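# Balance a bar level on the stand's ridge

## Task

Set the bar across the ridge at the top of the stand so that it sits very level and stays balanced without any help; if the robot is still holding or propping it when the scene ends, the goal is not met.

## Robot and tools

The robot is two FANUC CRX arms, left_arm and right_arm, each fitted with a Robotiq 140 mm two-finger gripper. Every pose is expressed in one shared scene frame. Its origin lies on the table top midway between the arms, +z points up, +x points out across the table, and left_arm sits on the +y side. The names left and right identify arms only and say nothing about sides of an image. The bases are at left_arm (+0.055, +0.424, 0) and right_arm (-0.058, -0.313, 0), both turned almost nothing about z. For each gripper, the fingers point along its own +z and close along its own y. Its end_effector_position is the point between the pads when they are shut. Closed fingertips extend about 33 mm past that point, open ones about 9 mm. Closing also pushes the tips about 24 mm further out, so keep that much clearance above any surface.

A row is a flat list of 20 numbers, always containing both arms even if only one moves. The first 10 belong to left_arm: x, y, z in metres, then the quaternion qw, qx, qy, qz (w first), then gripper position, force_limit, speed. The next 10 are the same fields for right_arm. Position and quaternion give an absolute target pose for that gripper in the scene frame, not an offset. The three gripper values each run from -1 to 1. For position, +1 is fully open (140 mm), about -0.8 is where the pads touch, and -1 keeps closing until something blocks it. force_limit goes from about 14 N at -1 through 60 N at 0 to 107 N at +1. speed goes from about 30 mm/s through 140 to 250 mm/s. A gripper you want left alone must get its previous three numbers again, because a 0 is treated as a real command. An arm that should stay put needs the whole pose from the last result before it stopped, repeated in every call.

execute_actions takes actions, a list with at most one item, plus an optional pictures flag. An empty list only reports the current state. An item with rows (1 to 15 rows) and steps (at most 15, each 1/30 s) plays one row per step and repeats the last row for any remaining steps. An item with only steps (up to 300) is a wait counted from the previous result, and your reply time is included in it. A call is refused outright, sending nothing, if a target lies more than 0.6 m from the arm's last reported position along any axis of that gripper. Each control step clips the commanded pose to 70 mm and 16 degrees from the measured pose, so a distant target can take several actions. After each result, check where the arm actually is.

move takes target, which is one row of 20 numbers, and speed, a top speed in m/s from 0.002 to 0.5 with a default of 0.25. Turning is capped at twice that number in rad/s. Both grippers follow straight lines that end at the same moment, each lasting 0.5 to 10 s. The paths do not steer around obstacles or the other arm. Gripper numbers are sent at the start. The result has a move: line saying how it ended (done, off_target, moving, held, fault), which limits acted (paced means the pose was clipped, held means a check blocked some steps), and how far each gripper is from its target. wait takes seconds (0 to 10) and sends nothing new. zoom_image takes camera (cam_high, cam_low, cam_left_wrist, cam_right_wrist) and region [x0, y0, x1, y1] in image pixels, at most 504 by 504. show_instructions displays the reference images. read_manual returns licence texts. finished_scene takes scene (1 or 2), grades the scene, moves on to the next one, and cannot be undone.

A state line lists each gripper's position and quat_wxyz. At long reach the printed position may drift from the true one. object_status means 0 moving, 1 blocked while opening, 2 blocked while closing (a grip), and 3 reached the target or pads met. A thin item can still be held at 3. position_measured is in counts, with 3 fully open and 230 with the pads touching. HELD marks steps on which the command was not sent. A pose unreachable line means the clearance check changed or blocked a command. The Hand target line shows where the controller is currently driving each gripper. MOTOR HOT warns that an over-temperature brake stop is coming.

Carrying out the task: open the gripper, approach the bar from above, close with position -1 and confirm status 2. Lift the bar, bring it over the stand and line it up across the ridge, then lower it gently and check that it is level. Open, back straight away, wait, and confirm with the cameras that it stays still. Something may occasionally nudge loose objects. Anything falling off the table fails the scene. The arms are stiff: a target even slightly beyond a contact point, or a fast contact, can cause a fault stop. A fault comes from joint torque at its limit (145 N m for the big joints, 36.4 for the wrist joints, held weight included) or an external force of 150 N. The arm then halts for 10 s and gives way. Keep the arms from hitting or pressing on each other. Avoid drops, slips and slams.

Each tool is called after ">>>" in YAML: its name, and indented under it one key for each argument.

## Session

>>> execute_actions:
  actions: []

Scene clock: 0.00 s of 4100.00 s.
left_arm: end_effector_position=(+0.3666, +0.6375, +0.2697) position_measured=3 object_status=3 end_effector_quat_wxyz=(-0.169, +0.451, +0.876, +0.029) | right_arm: end_effector_position=(+0.5413, -0.2258, +0.2486) position_measured=3 object_status=3 end_effector_quat_wxyz=(-0.139, +0.637, +0.484, +0.583)
Joint positions: left_arm=[ 0.614 -0.045  0.079 -0.337 -1.79   3.081] | right_arm=[-0.386  0.108 -0.179 -1.369 -1.199 -2.523]
Joint velocities: left_arm=[ 0.     0.    -0.     0.001  0.     0.001] | right_arm=[-0.    -0.    -0.     0.     0.001  0.001]
Hand target (left_arm): +0.367, +0.637, +0.270; -0.169, +0.451, +0.876, +0.029
Hand target (right_arm): +0.541, -0.226, +0.249; -0.139, +0.637, +0.484, +0.583

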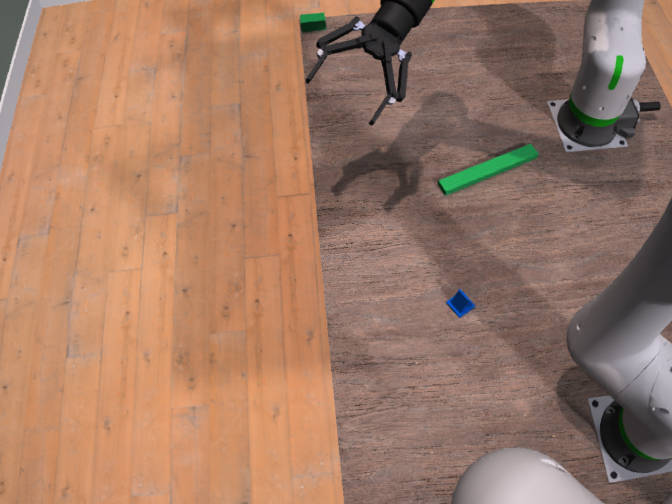

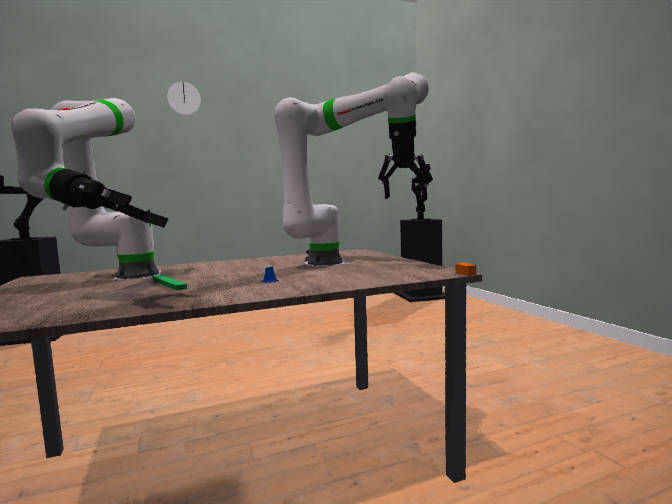

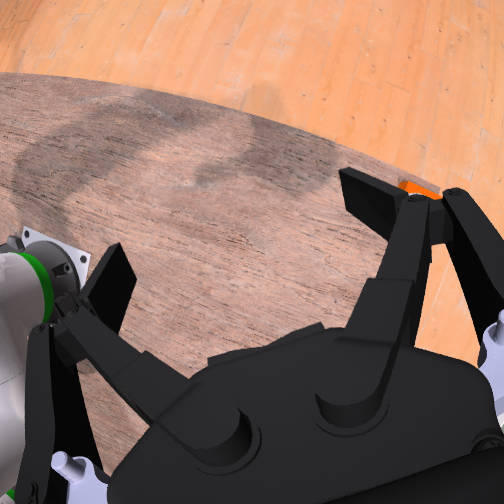

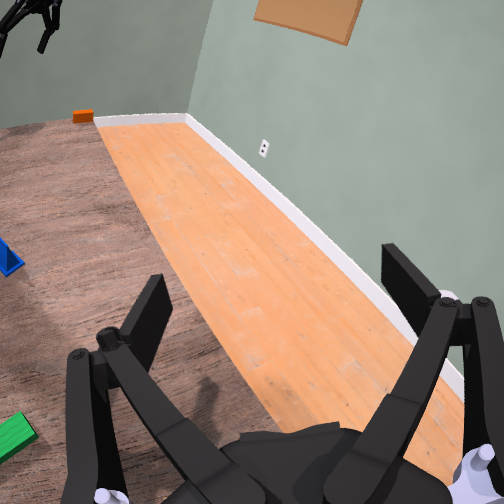

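>>> move:
  target: [0.4,0.2,0.25,0,0.991,0.131,0,1,0,0,0.2,-0.7,0.25,-0.09,0.868,0.488,0.009,1,0,0]
  speed: 0.3

>>> zoom_image:
  camera: "cam_high"
  region: [420,120,580,340]

Scene clock: 11.00 s of 4100.00 s.
left_arm: end_effector_position=(+0.3995, +0.2007, +0.2498) position_measured=3 object_status=3 end_effector_quat_wxyz=(+0.000, +0.991, +0.131, +0.001) | right_arm: end_effector_position=(+0.2003, -0.6994, +0.2497) position_measured=3 object_status=3 end_effector_quat_wxyz=(-0.090, +0.869, +0.487, +0.009)
Joint positions: left_arm=[-0.26  -0.102 -0.07   0.    -1.601  2.085] | right_arm=[-0.769  0.202  0.257 -0.073 -1.791 -2.945]
Joint velocities: left_arm=[-0.001  0.001  0.001 -0.     0.    -0.002] | right_arm=[-0.002  0.     0.     0.001  0.002  0.001]
Hand target (left_arm): +0.400, +0.201, +0.250; +0.000, +0.991, +0.131, +0.001
Hand target (right_arm): +0.200, -0.699, +0.250; -0.090, +0.869, +0.487, +0.009
Off the commanded pose (left_arm): 0.001 m, 0 deg.
Off the commanded pose (right_arm): 0.001 m, 0 deg.
After step 90, 4.27 s passed at rest.
move: done

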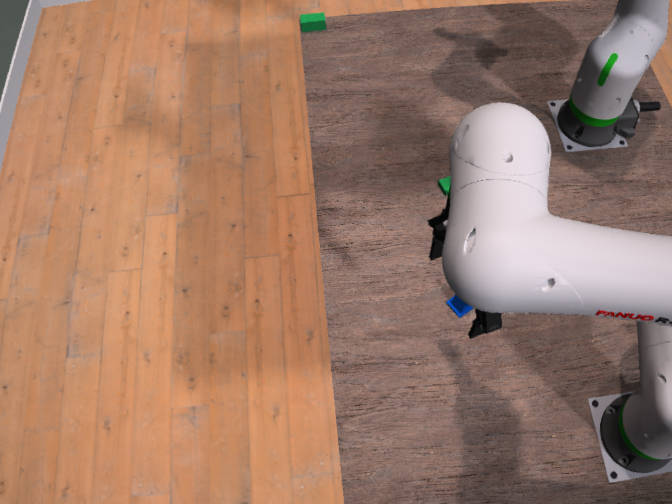

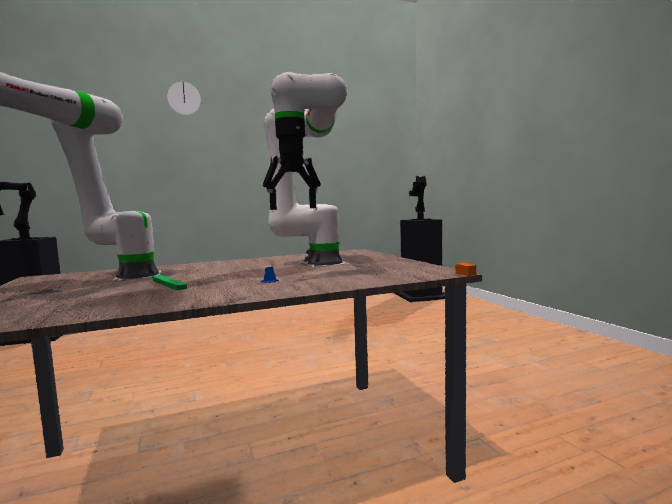

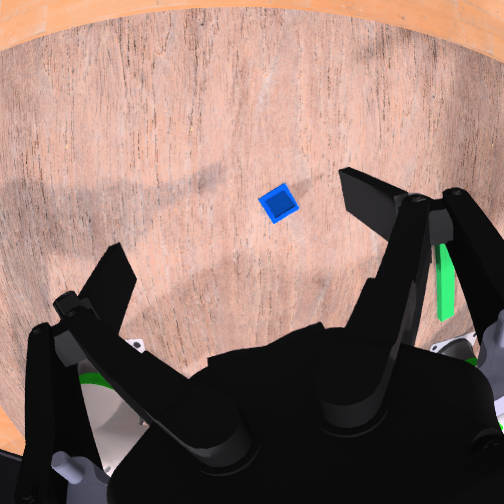

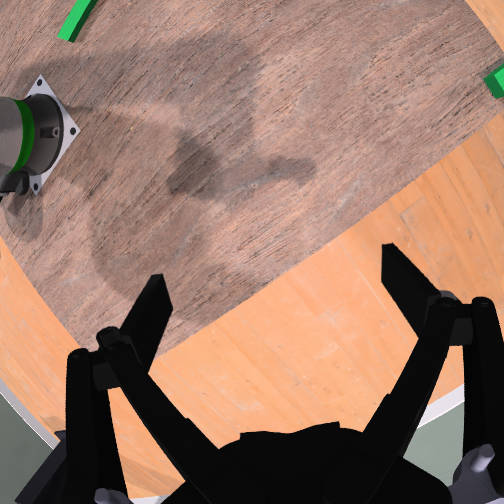

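Region (420, 120, 580, 340) of cam_high's 672x504 image, scaled by 2.291, with more detail than that image has; it fills the left 367 columns of this view, and the rest is white.

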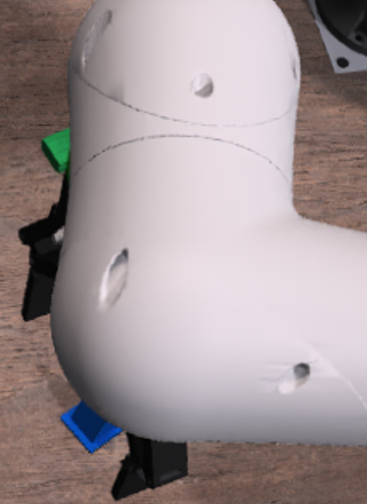

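>>> zoom_image:
  camera: "cam_left_wrist"
  region: [230,160,330,250]

>>> zoom_image:
  camera: "cam_low"
  region: [140,250,300,300]

Region (230, 160, 330, 250) of cam_left_wrist's 504x504 image, scaled by 5.040, with more detail than that image has; it fills the top 454 rows of this view, and the rest is white.

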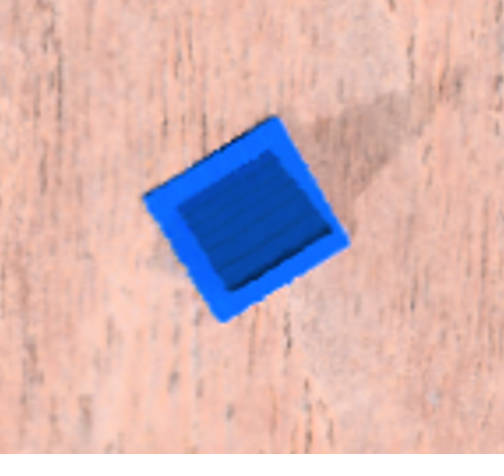

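Region (140, 250, 300, 300) of cam_low's 672x504 image, scaled by 3.150, with more detail than that image has; it fills the top 158 rows of this view, and the rest is white.

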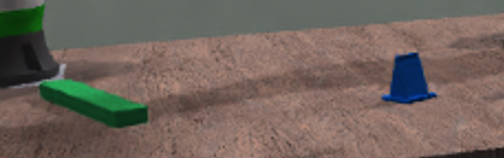

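>>> move:
  target: [0.352,0.125,0.1,0,0.968,0.25,0,0.3,0,0,0.2,-0.7,0.25,-0.09,0.868,0.488,0.009,1,0,0]

Scene clock: 17.20 s of 4100.00 s.
left_arm: end_effector_position=(+0.3524, +0.1250, +0.1001) position_measured=91 object_status=3 end_effector_quat_wxyz=(+0.000, +0.968, +0.250, +0.000) | right_arm: end_effector_position=(+0.2000, -0.7000, +0.2500) position_measured=3 object_status=3 end_effector_quat_wxyz=(-0.090, +0.868, +0.488, +0.009)
Joint positions: left_arm=[-0.482 -0.017 -0.344  0.    -1.243  2.549] | right_arm=[-0.77   0.203  0.258 -0.072 -1.792 -2.941]
Joint velocities: left_arm=[-0.001  0.001 -0.    -0.001  0.002  0.003] | right_arm=[ 0.001  0.    -0.     0.    -0.001 -0.001]
Hand target (left_arm): +0.352, +0.125, +0.100; +0.000, +0.968, +0.250, +0.000
Hand target (right_arm): +0.200, -0.700, +0.250; -0.090, +0.868, +0.488, +0.009
Off the commanded pose (left_arm): 0.000 m, 0 deg.
Off the commanded pose (right_arm): 0.000 m, 0 deg.
After step 90, 2.00 s passed at rest.
move: done

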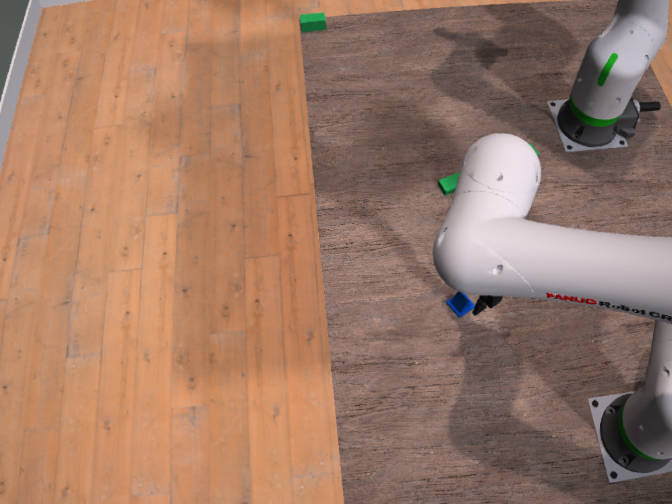

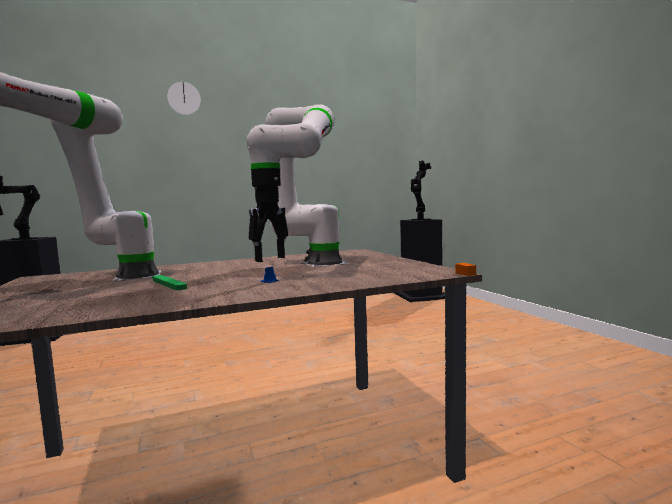

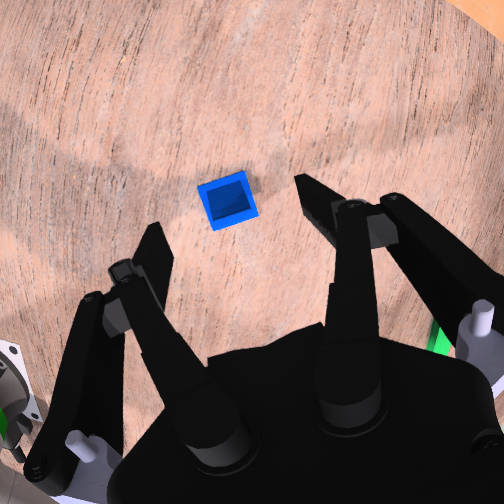

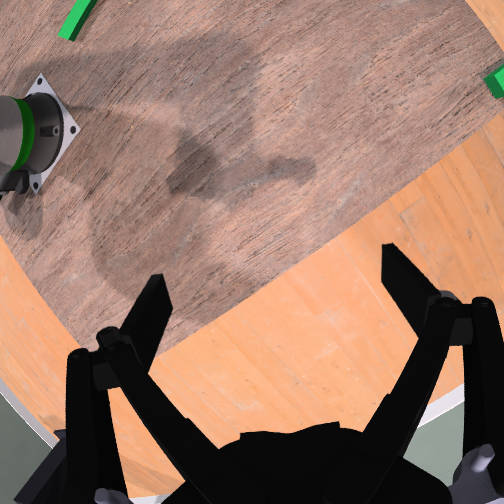

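>>> move:
  target: [0.35,0.124,0.055,0,0.968,0.25,0,-0.1,-0.5,0,0.2,-0.7,0.25,-0.09,0.868,0.488,0.009,1,0,0]
  speed: 0.1

>>> move:
  target: [0.35,0.124,0.055,0,0.968,0.25,0,-1,-0.5,-0.5,0.2,-0.7,0.25,-0.09,0.868,0.488,0.009,1,0,0]

>>> move:
  target: [0.35,0.124,0.056,0,0.819,0.574,0,-1,-0.5,-0.5,0.2,-0.7,0.25,-0.09,0.868,0.488,0.009,1,0,0]

>>> move:
  target: [0.35,0.124,0.0555,0,0.819,0.574,0,0,-0.5,-0.5,0.2,-0.7,0.25,-0.09,0.868,0.488,0.009,1,0,0]

>>> move:
  target: [0.34,0.09,0.13,0,0.9,0.436,0,0.3,0,0,0.2,-0.7,0.25,-0.09,0.868,0.488,0.009,1,0,0]

>>> move:
  target: [0.215,-0.18,0.09,0,0.991,0.131,0,0.3,0,0,0.2,-0.7,0.25,-0.09,0.868,0.488,0.009,1,0,0]

Scene clock: 23.73 s of 4100.00 s.
left_arm: end_effector_position=(+0.3501, +0.1240, +0.0550) position_measured=141 object_status=3 end_effector_quat_wxyz=(-0.000, +0.968, +0.250, +0.000) | right_arm: end_effector_position=(+0.2000, -0.7000, +0.2500) position_measured=3 object_status=3 end_effector_quat_wxyz=(-0.090, +0.868, +0.488, +0.009)
Joint positions: left_arm=[-0.488  0.026 -0.415 -0.    -1.13   2.555] | right_arm=[-0.77   0.203  0.258 -0.072 -1.792 -2.941]
Joint velocities: left_arm=[-0.     0.001 -0.001  0.     0.002 -0.   ] | right_arm=[-0.002  0.001  0.    -0.    -0.001 -0.001]
Hand target (left_arm): +0.350, +0.124, +0.055; +0.000, +0.968, +0.250, -0.000
Hand target (right_arm): +0.200, -0.700, +0.250; -0.090, +0.868, +0.488, +0.009
Off the commanded pose (left_arm): 0.000 m, 0 deg.
Off the commanded pose (right_arm): 0.000 m, 0 deg.
After step 90, 2.70 s passed at rest.
move: done

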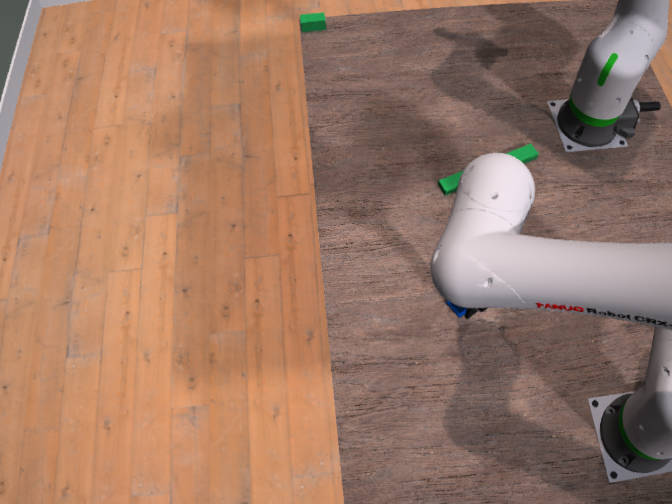

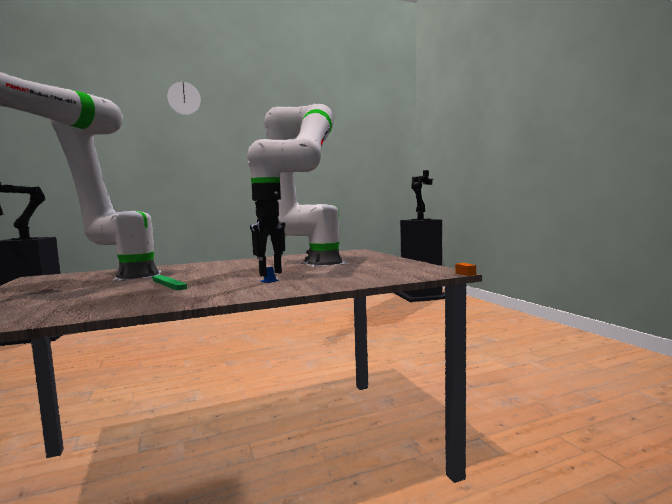

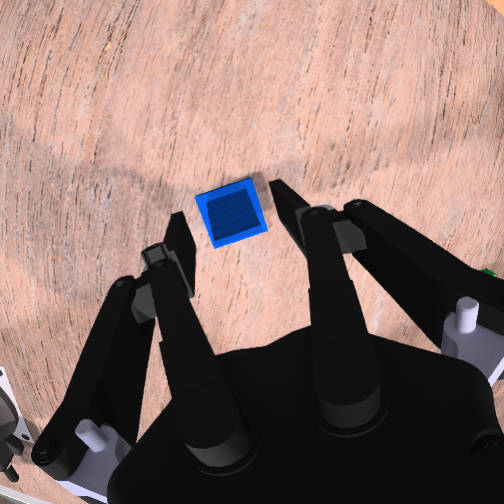

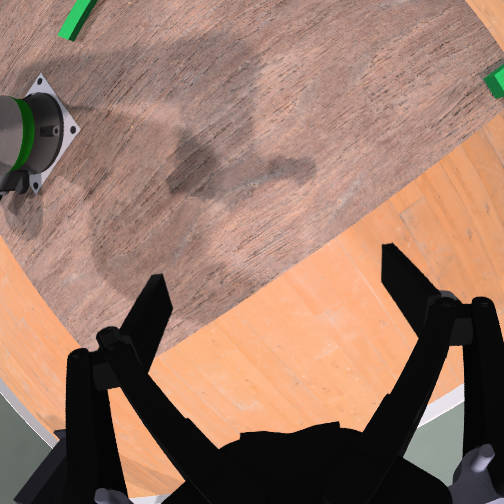

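Scene clock: 24.43 s of 4100.00 s.
left_arm: end_effector_position=(+0.3500, +0.1240, +0.0549) position_measured=188 object_status=2 end_effector_quat_wxyz=(-0.000, +0.968, +0.250, -0.000) | right_arm: end_effector_position=(+0.2000, -0.7000, +0.2500) position_measured=3 object_status=3 end_effector_quat_wxyz=(-0.090, +0.868, +0.488, +0.009)
Joint positions: left_arm=[-0.488  0.026 -0.415 -0.    -1.13   2.555] | right_arm=[-0.77   0.203  0.258 -0.072 -1.792 -2.941]
Joint velocities: left_arm=[-0.    -0.001 -0.     0.     0.001  0.   ] | right_arm=[ 0.001  0.    -0.     0.    -0.001  0.   ]
Hand target (left_arm): +0.350, +0.124, +0.055; -0.000, +0.968, +0.250, -0.000
Hand target (right_arm): +0.200, -0.700, +0.250; -0.090, +0.868, +0.488, +0.009
Off the commanded pose (left_arm): 0.000 m, 0 deg.
Off the commanded pose (right_arm): 0.000 m, 0 deg.
move: done

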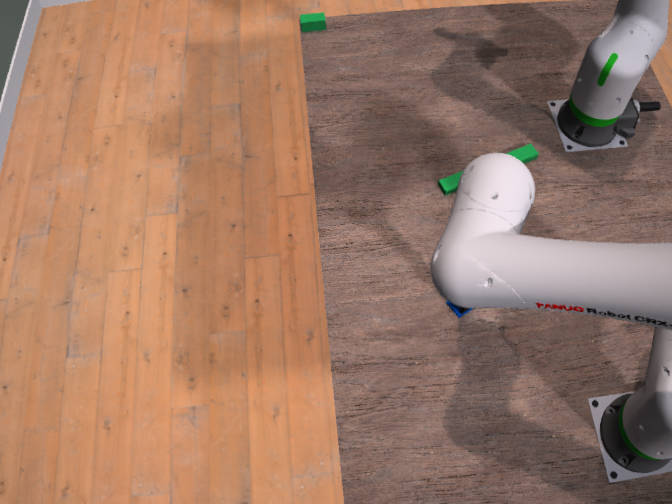

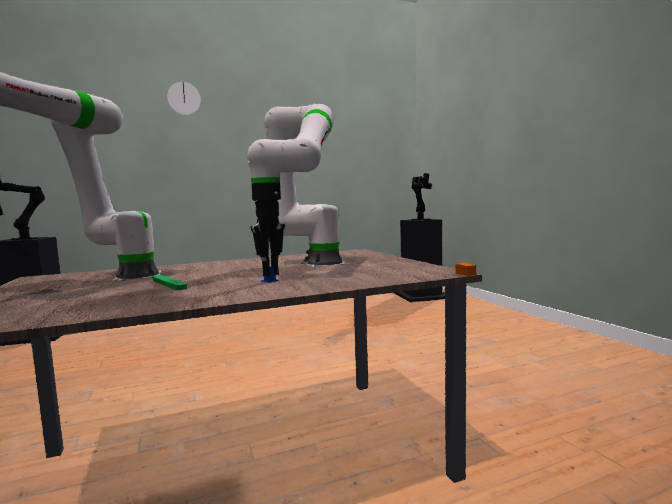

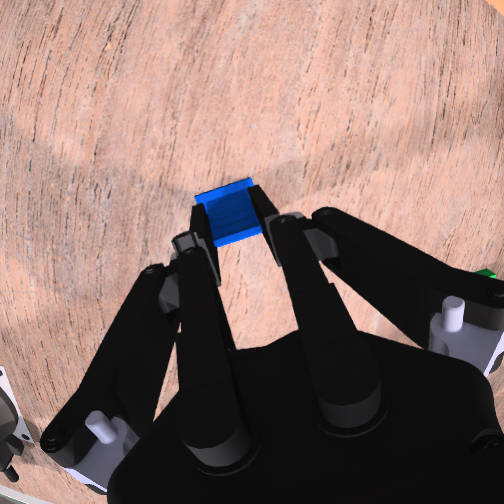

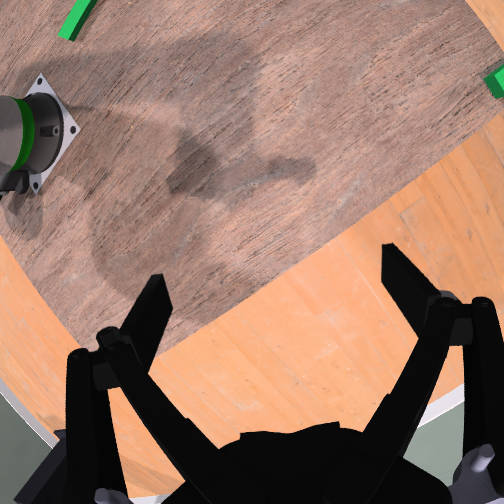

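Scene clock: 26.30 s of 4100.00 s.
left_arm: end_effector_position=(+0.3500, +0.1240, +0.0562) position_measured=188 object_status=2 end_effector_quat_wxyz=(+0.000, +0.819, +0.574, +0.000) | right_arm: end_effector_position=(+0.2000, -0.7000, +0.2500) position_measured=3 object_status=3 end_effector_quat_wxyz=(-0.090, +0.868, +0.488, +0.009)
Joint positions: left_arm=[-0.487  0.024 -0.414  0.    -1.133  3.272] | right_arm=[-0.77   0.203  0.258 -0.072 -1.792 -2.941]
Joint velocities: left_arm=[-0.001  0.006  0.001 -0.002 -0.001  0.005] | right_arm=[-0.     0.    -0.     0.     0.001  0.001]
Hand target (left_arm): +0.350, +0.124, +0.056; +0.000, +0.819, +0.574, -0.000
Hand target (right_arm): +0.200, -0.700, +0.250; -0.090, +0.868, +0.488, +0.009
Off the commanded pose (left_arm): 0.000 m, 0 deg.
Off the commanded pose (right_arm): 0.000 m, 0 deg.
move: done

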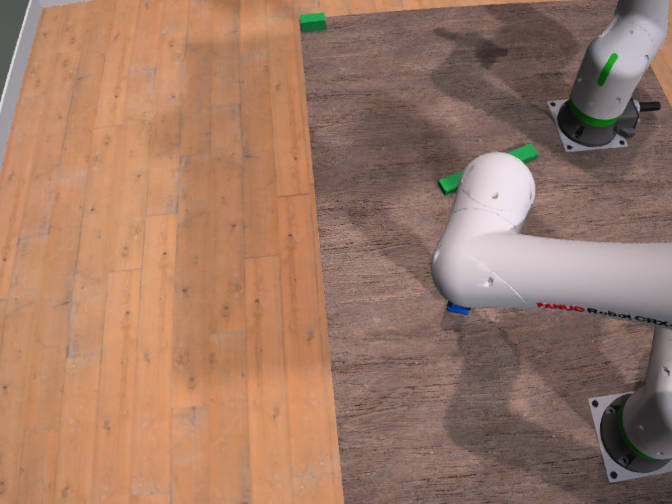

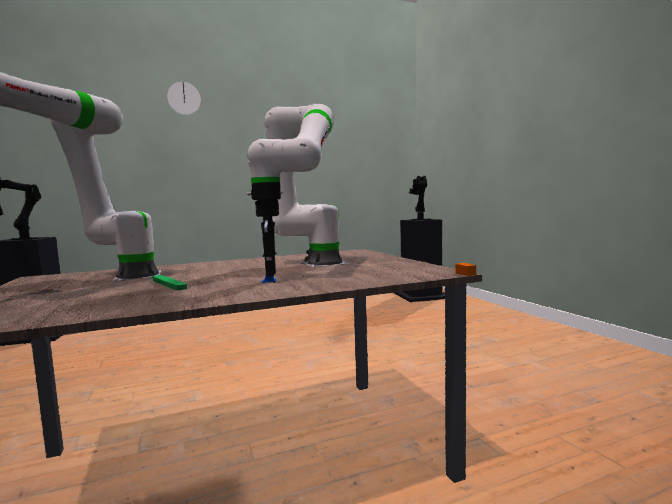

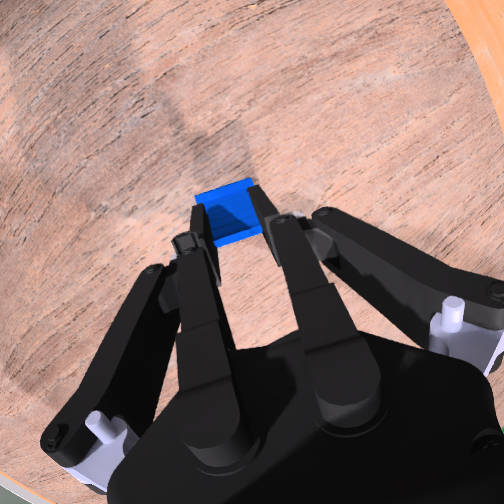

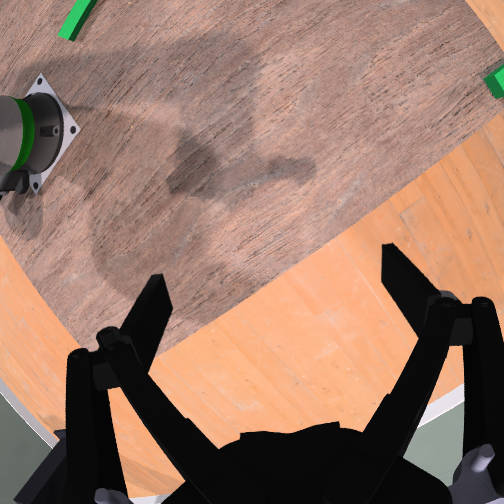

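Scene clock: 27.00 s of 4100.00 s.
left_arm: end_effector_position=(+0.3500, +0.1240, +0.0555) position_measured=129 object_status=3 end_effector_quat_wxyz=(+0.000, +0.819, +0.574, +0.000) | right_arm: end_effector_position=(+0.2000, -0.7000, +0.2500) position_measured=3 object_status=3 end_effector_quat_wxyz=(-0.090, +0.868, +0.488, +0.009)
Joint positions: left_arm=[-0.488  0.025 -0.414  0.    -1.132  3.273] | right_arm=[-0.77   0.203  0.258 -0.072 -1.792 -2.941]
Joint velocities: left_arm=[-0.    -0.    -0.    -0.001  0.     0.001] | right_arm=[-0.001  0.     0.     0.     0.001 -0.   ]
Hand target (left_arm): +0.350, +0.124, +0.056; +0.000, +0.819, +0.574, -0.000
Hand target (right_arm): +0.200, -0.700, +0.250; -0.090, +0.868, +0.488, +0.009
Off the commanded pose (left_arm): 0.000 m, 0 deg.
Off the commanded pose (right_arm): 0.000 m, 0 deg.
move: done

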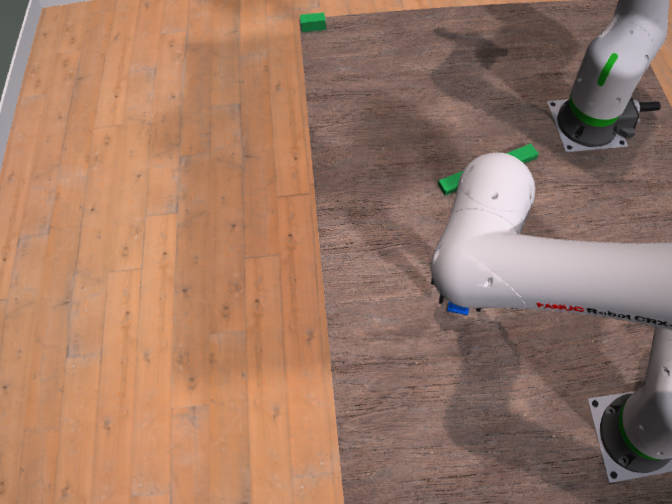

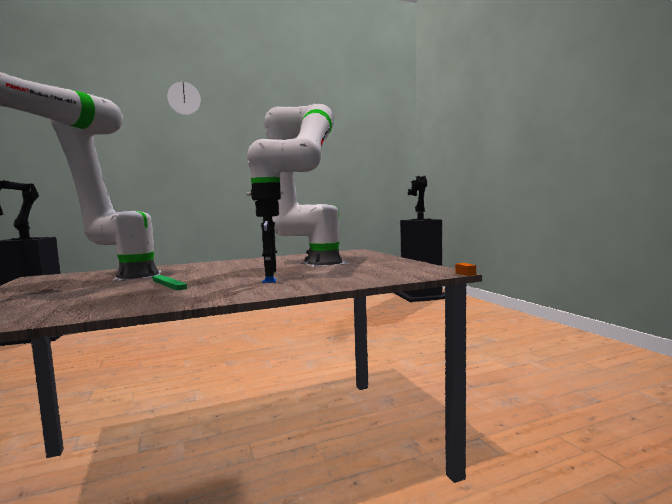

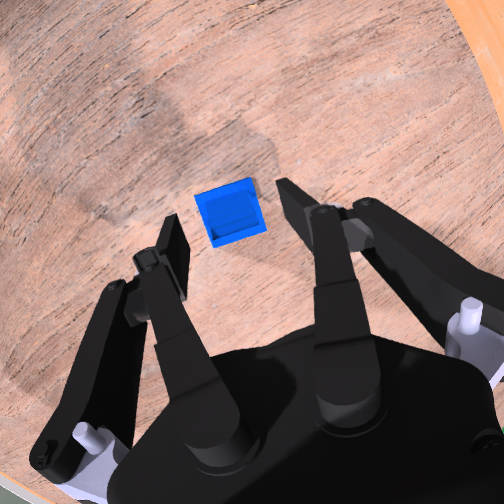

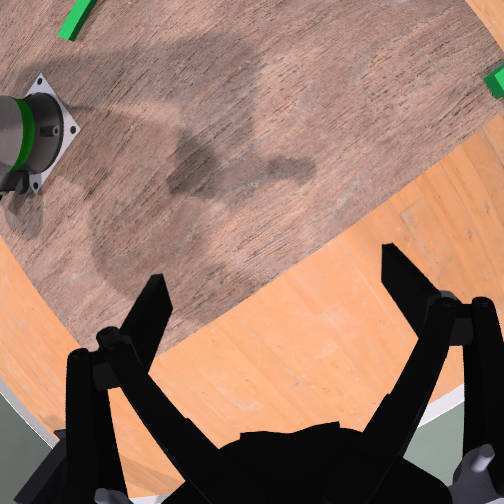

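Scene clock: 28.07 s of 4100.00 s.
left_arm: end_effector_position=(+0.3399, +0.0903, +0.1300) position_measured=91 object_status=3 end_effector_quat_wxyz=(+0.000, +0.900, +0.436, +0.000) | right_arm: end_effector_position=(+0.2000, -0.7000, +0.2500) position_measured=3 object_status=3 end_effector_quat_wxyz=(-0.090, +0.868, +0.488, +0.009)
Joint positions: left_arm=[-0.572  0.005 -0.25  -0.    -1.316  3.037] | right_arm=[-0.77   0.203  0.258 -0.072 -1.792 -2.941]
Joint velocities: left_arm=[-0.001  0.002  0.003 -0.    -0.003 -0.003] | right_arm=[-0.    -0.     0.     0.     0.001  0.   ]
Hand target (left_arm): +0.340, +0.090, +0.130; +0.000, +0.900, +0.436, +0.000
Hand target (right_arm): +0.200, -0.700, +0.250; -0.090, +0.868, +0.488, +0.009
Off the commanded pose (left_arm): 0.000 m, 0 deg.
Off the commanded pose (right_arm): 0.000 m, 0 deg.
move: done

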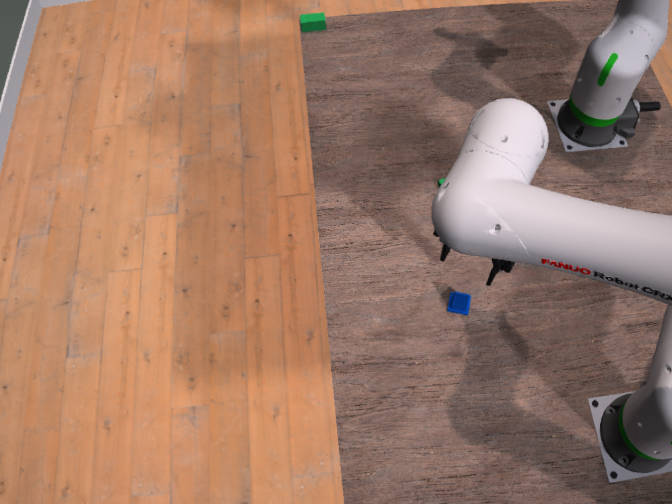

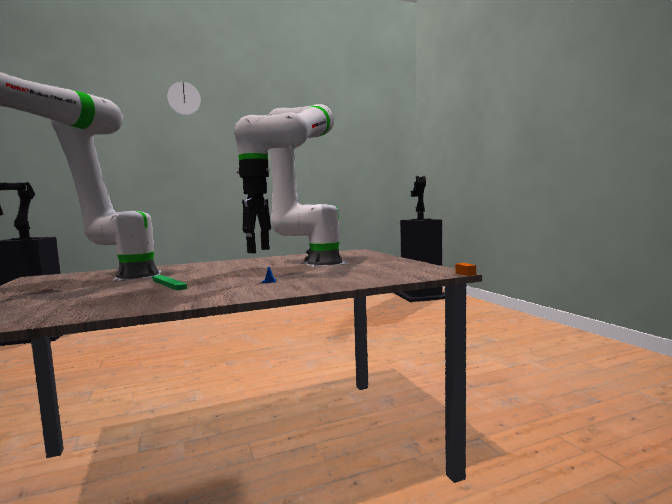

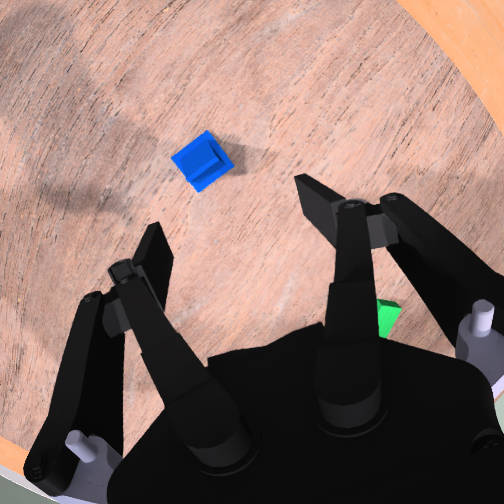

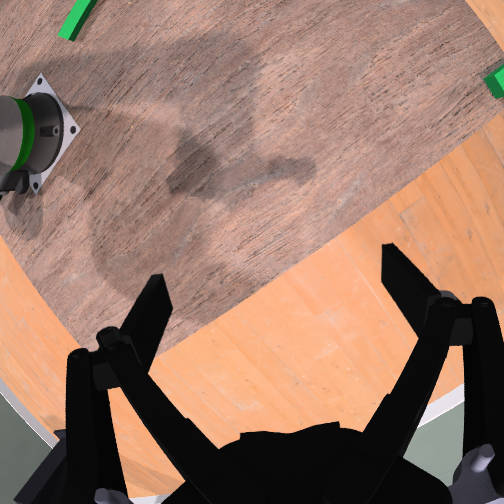

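Scene clock: 29.83 s of 4100.00 s.
left_arm: end_effector_position=(+0.2148, -0.1799, +0.0905) position_measured=91 object_status=3 end_effector_quat_wxyz=(+0.001, +0.991, +0.131, -0.000) | right_arm: end_effector_position=(+0.2000, -0.7000, +0.2500) position_measured=3 object_status=3 end_effector_quat_wxyz=(-0.090, +0.868, +0.488, +0.009)
Joint positions: left_arm=[-1.111  0.487  0.251  0.    -1.334  2.936] | right_arm=[-0.77   0.203  0.258 -0.072 -1.792 -2.941]
Joint velocities: left_arm=[-0.001  0.006  0.005 -0.001 -0.003  0.001] | right_arm=[ 0.     0.    -0.    -0.     0.    -0.001]
Hand target (left_arm): +0.215, -0.180, +0.091; +0.000, +0.991, +0.131, -0.000
Hand target (right_arm): +0.200, -0.700, +0.250; -0.090, +0.868, +0.488, +0.009
Off the commanded pose (left_arm): 0.001 m, 0 deg.
Off the commanded pose (right_arm): 0.000 m, 0 deg.
move: done

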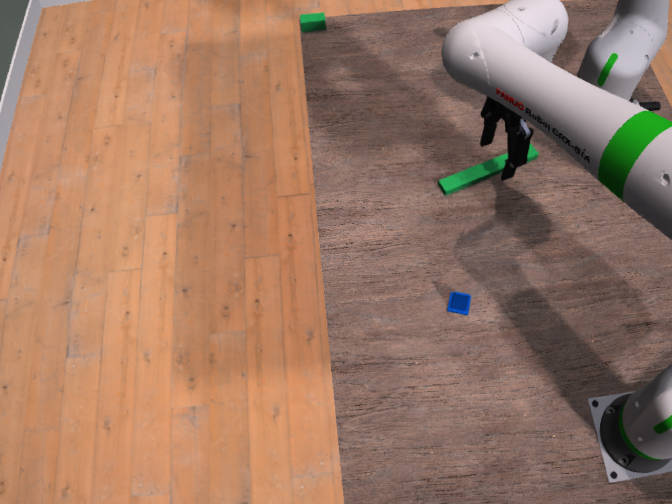

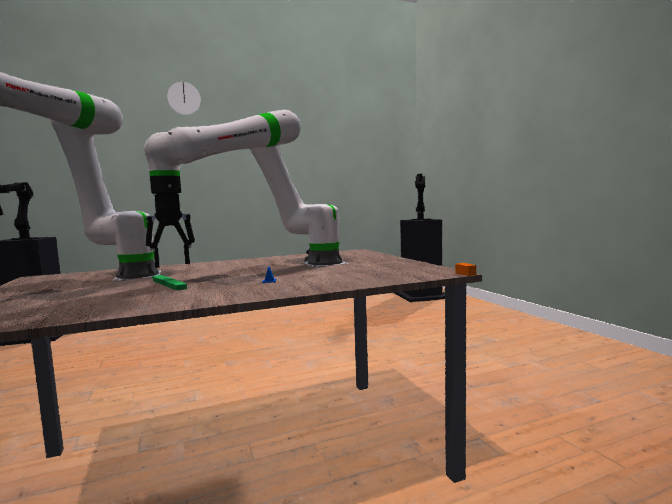

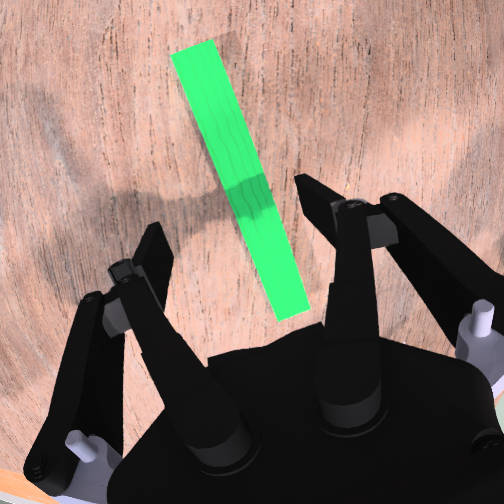

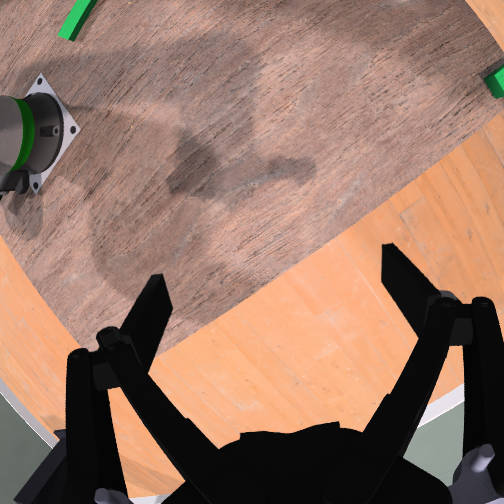

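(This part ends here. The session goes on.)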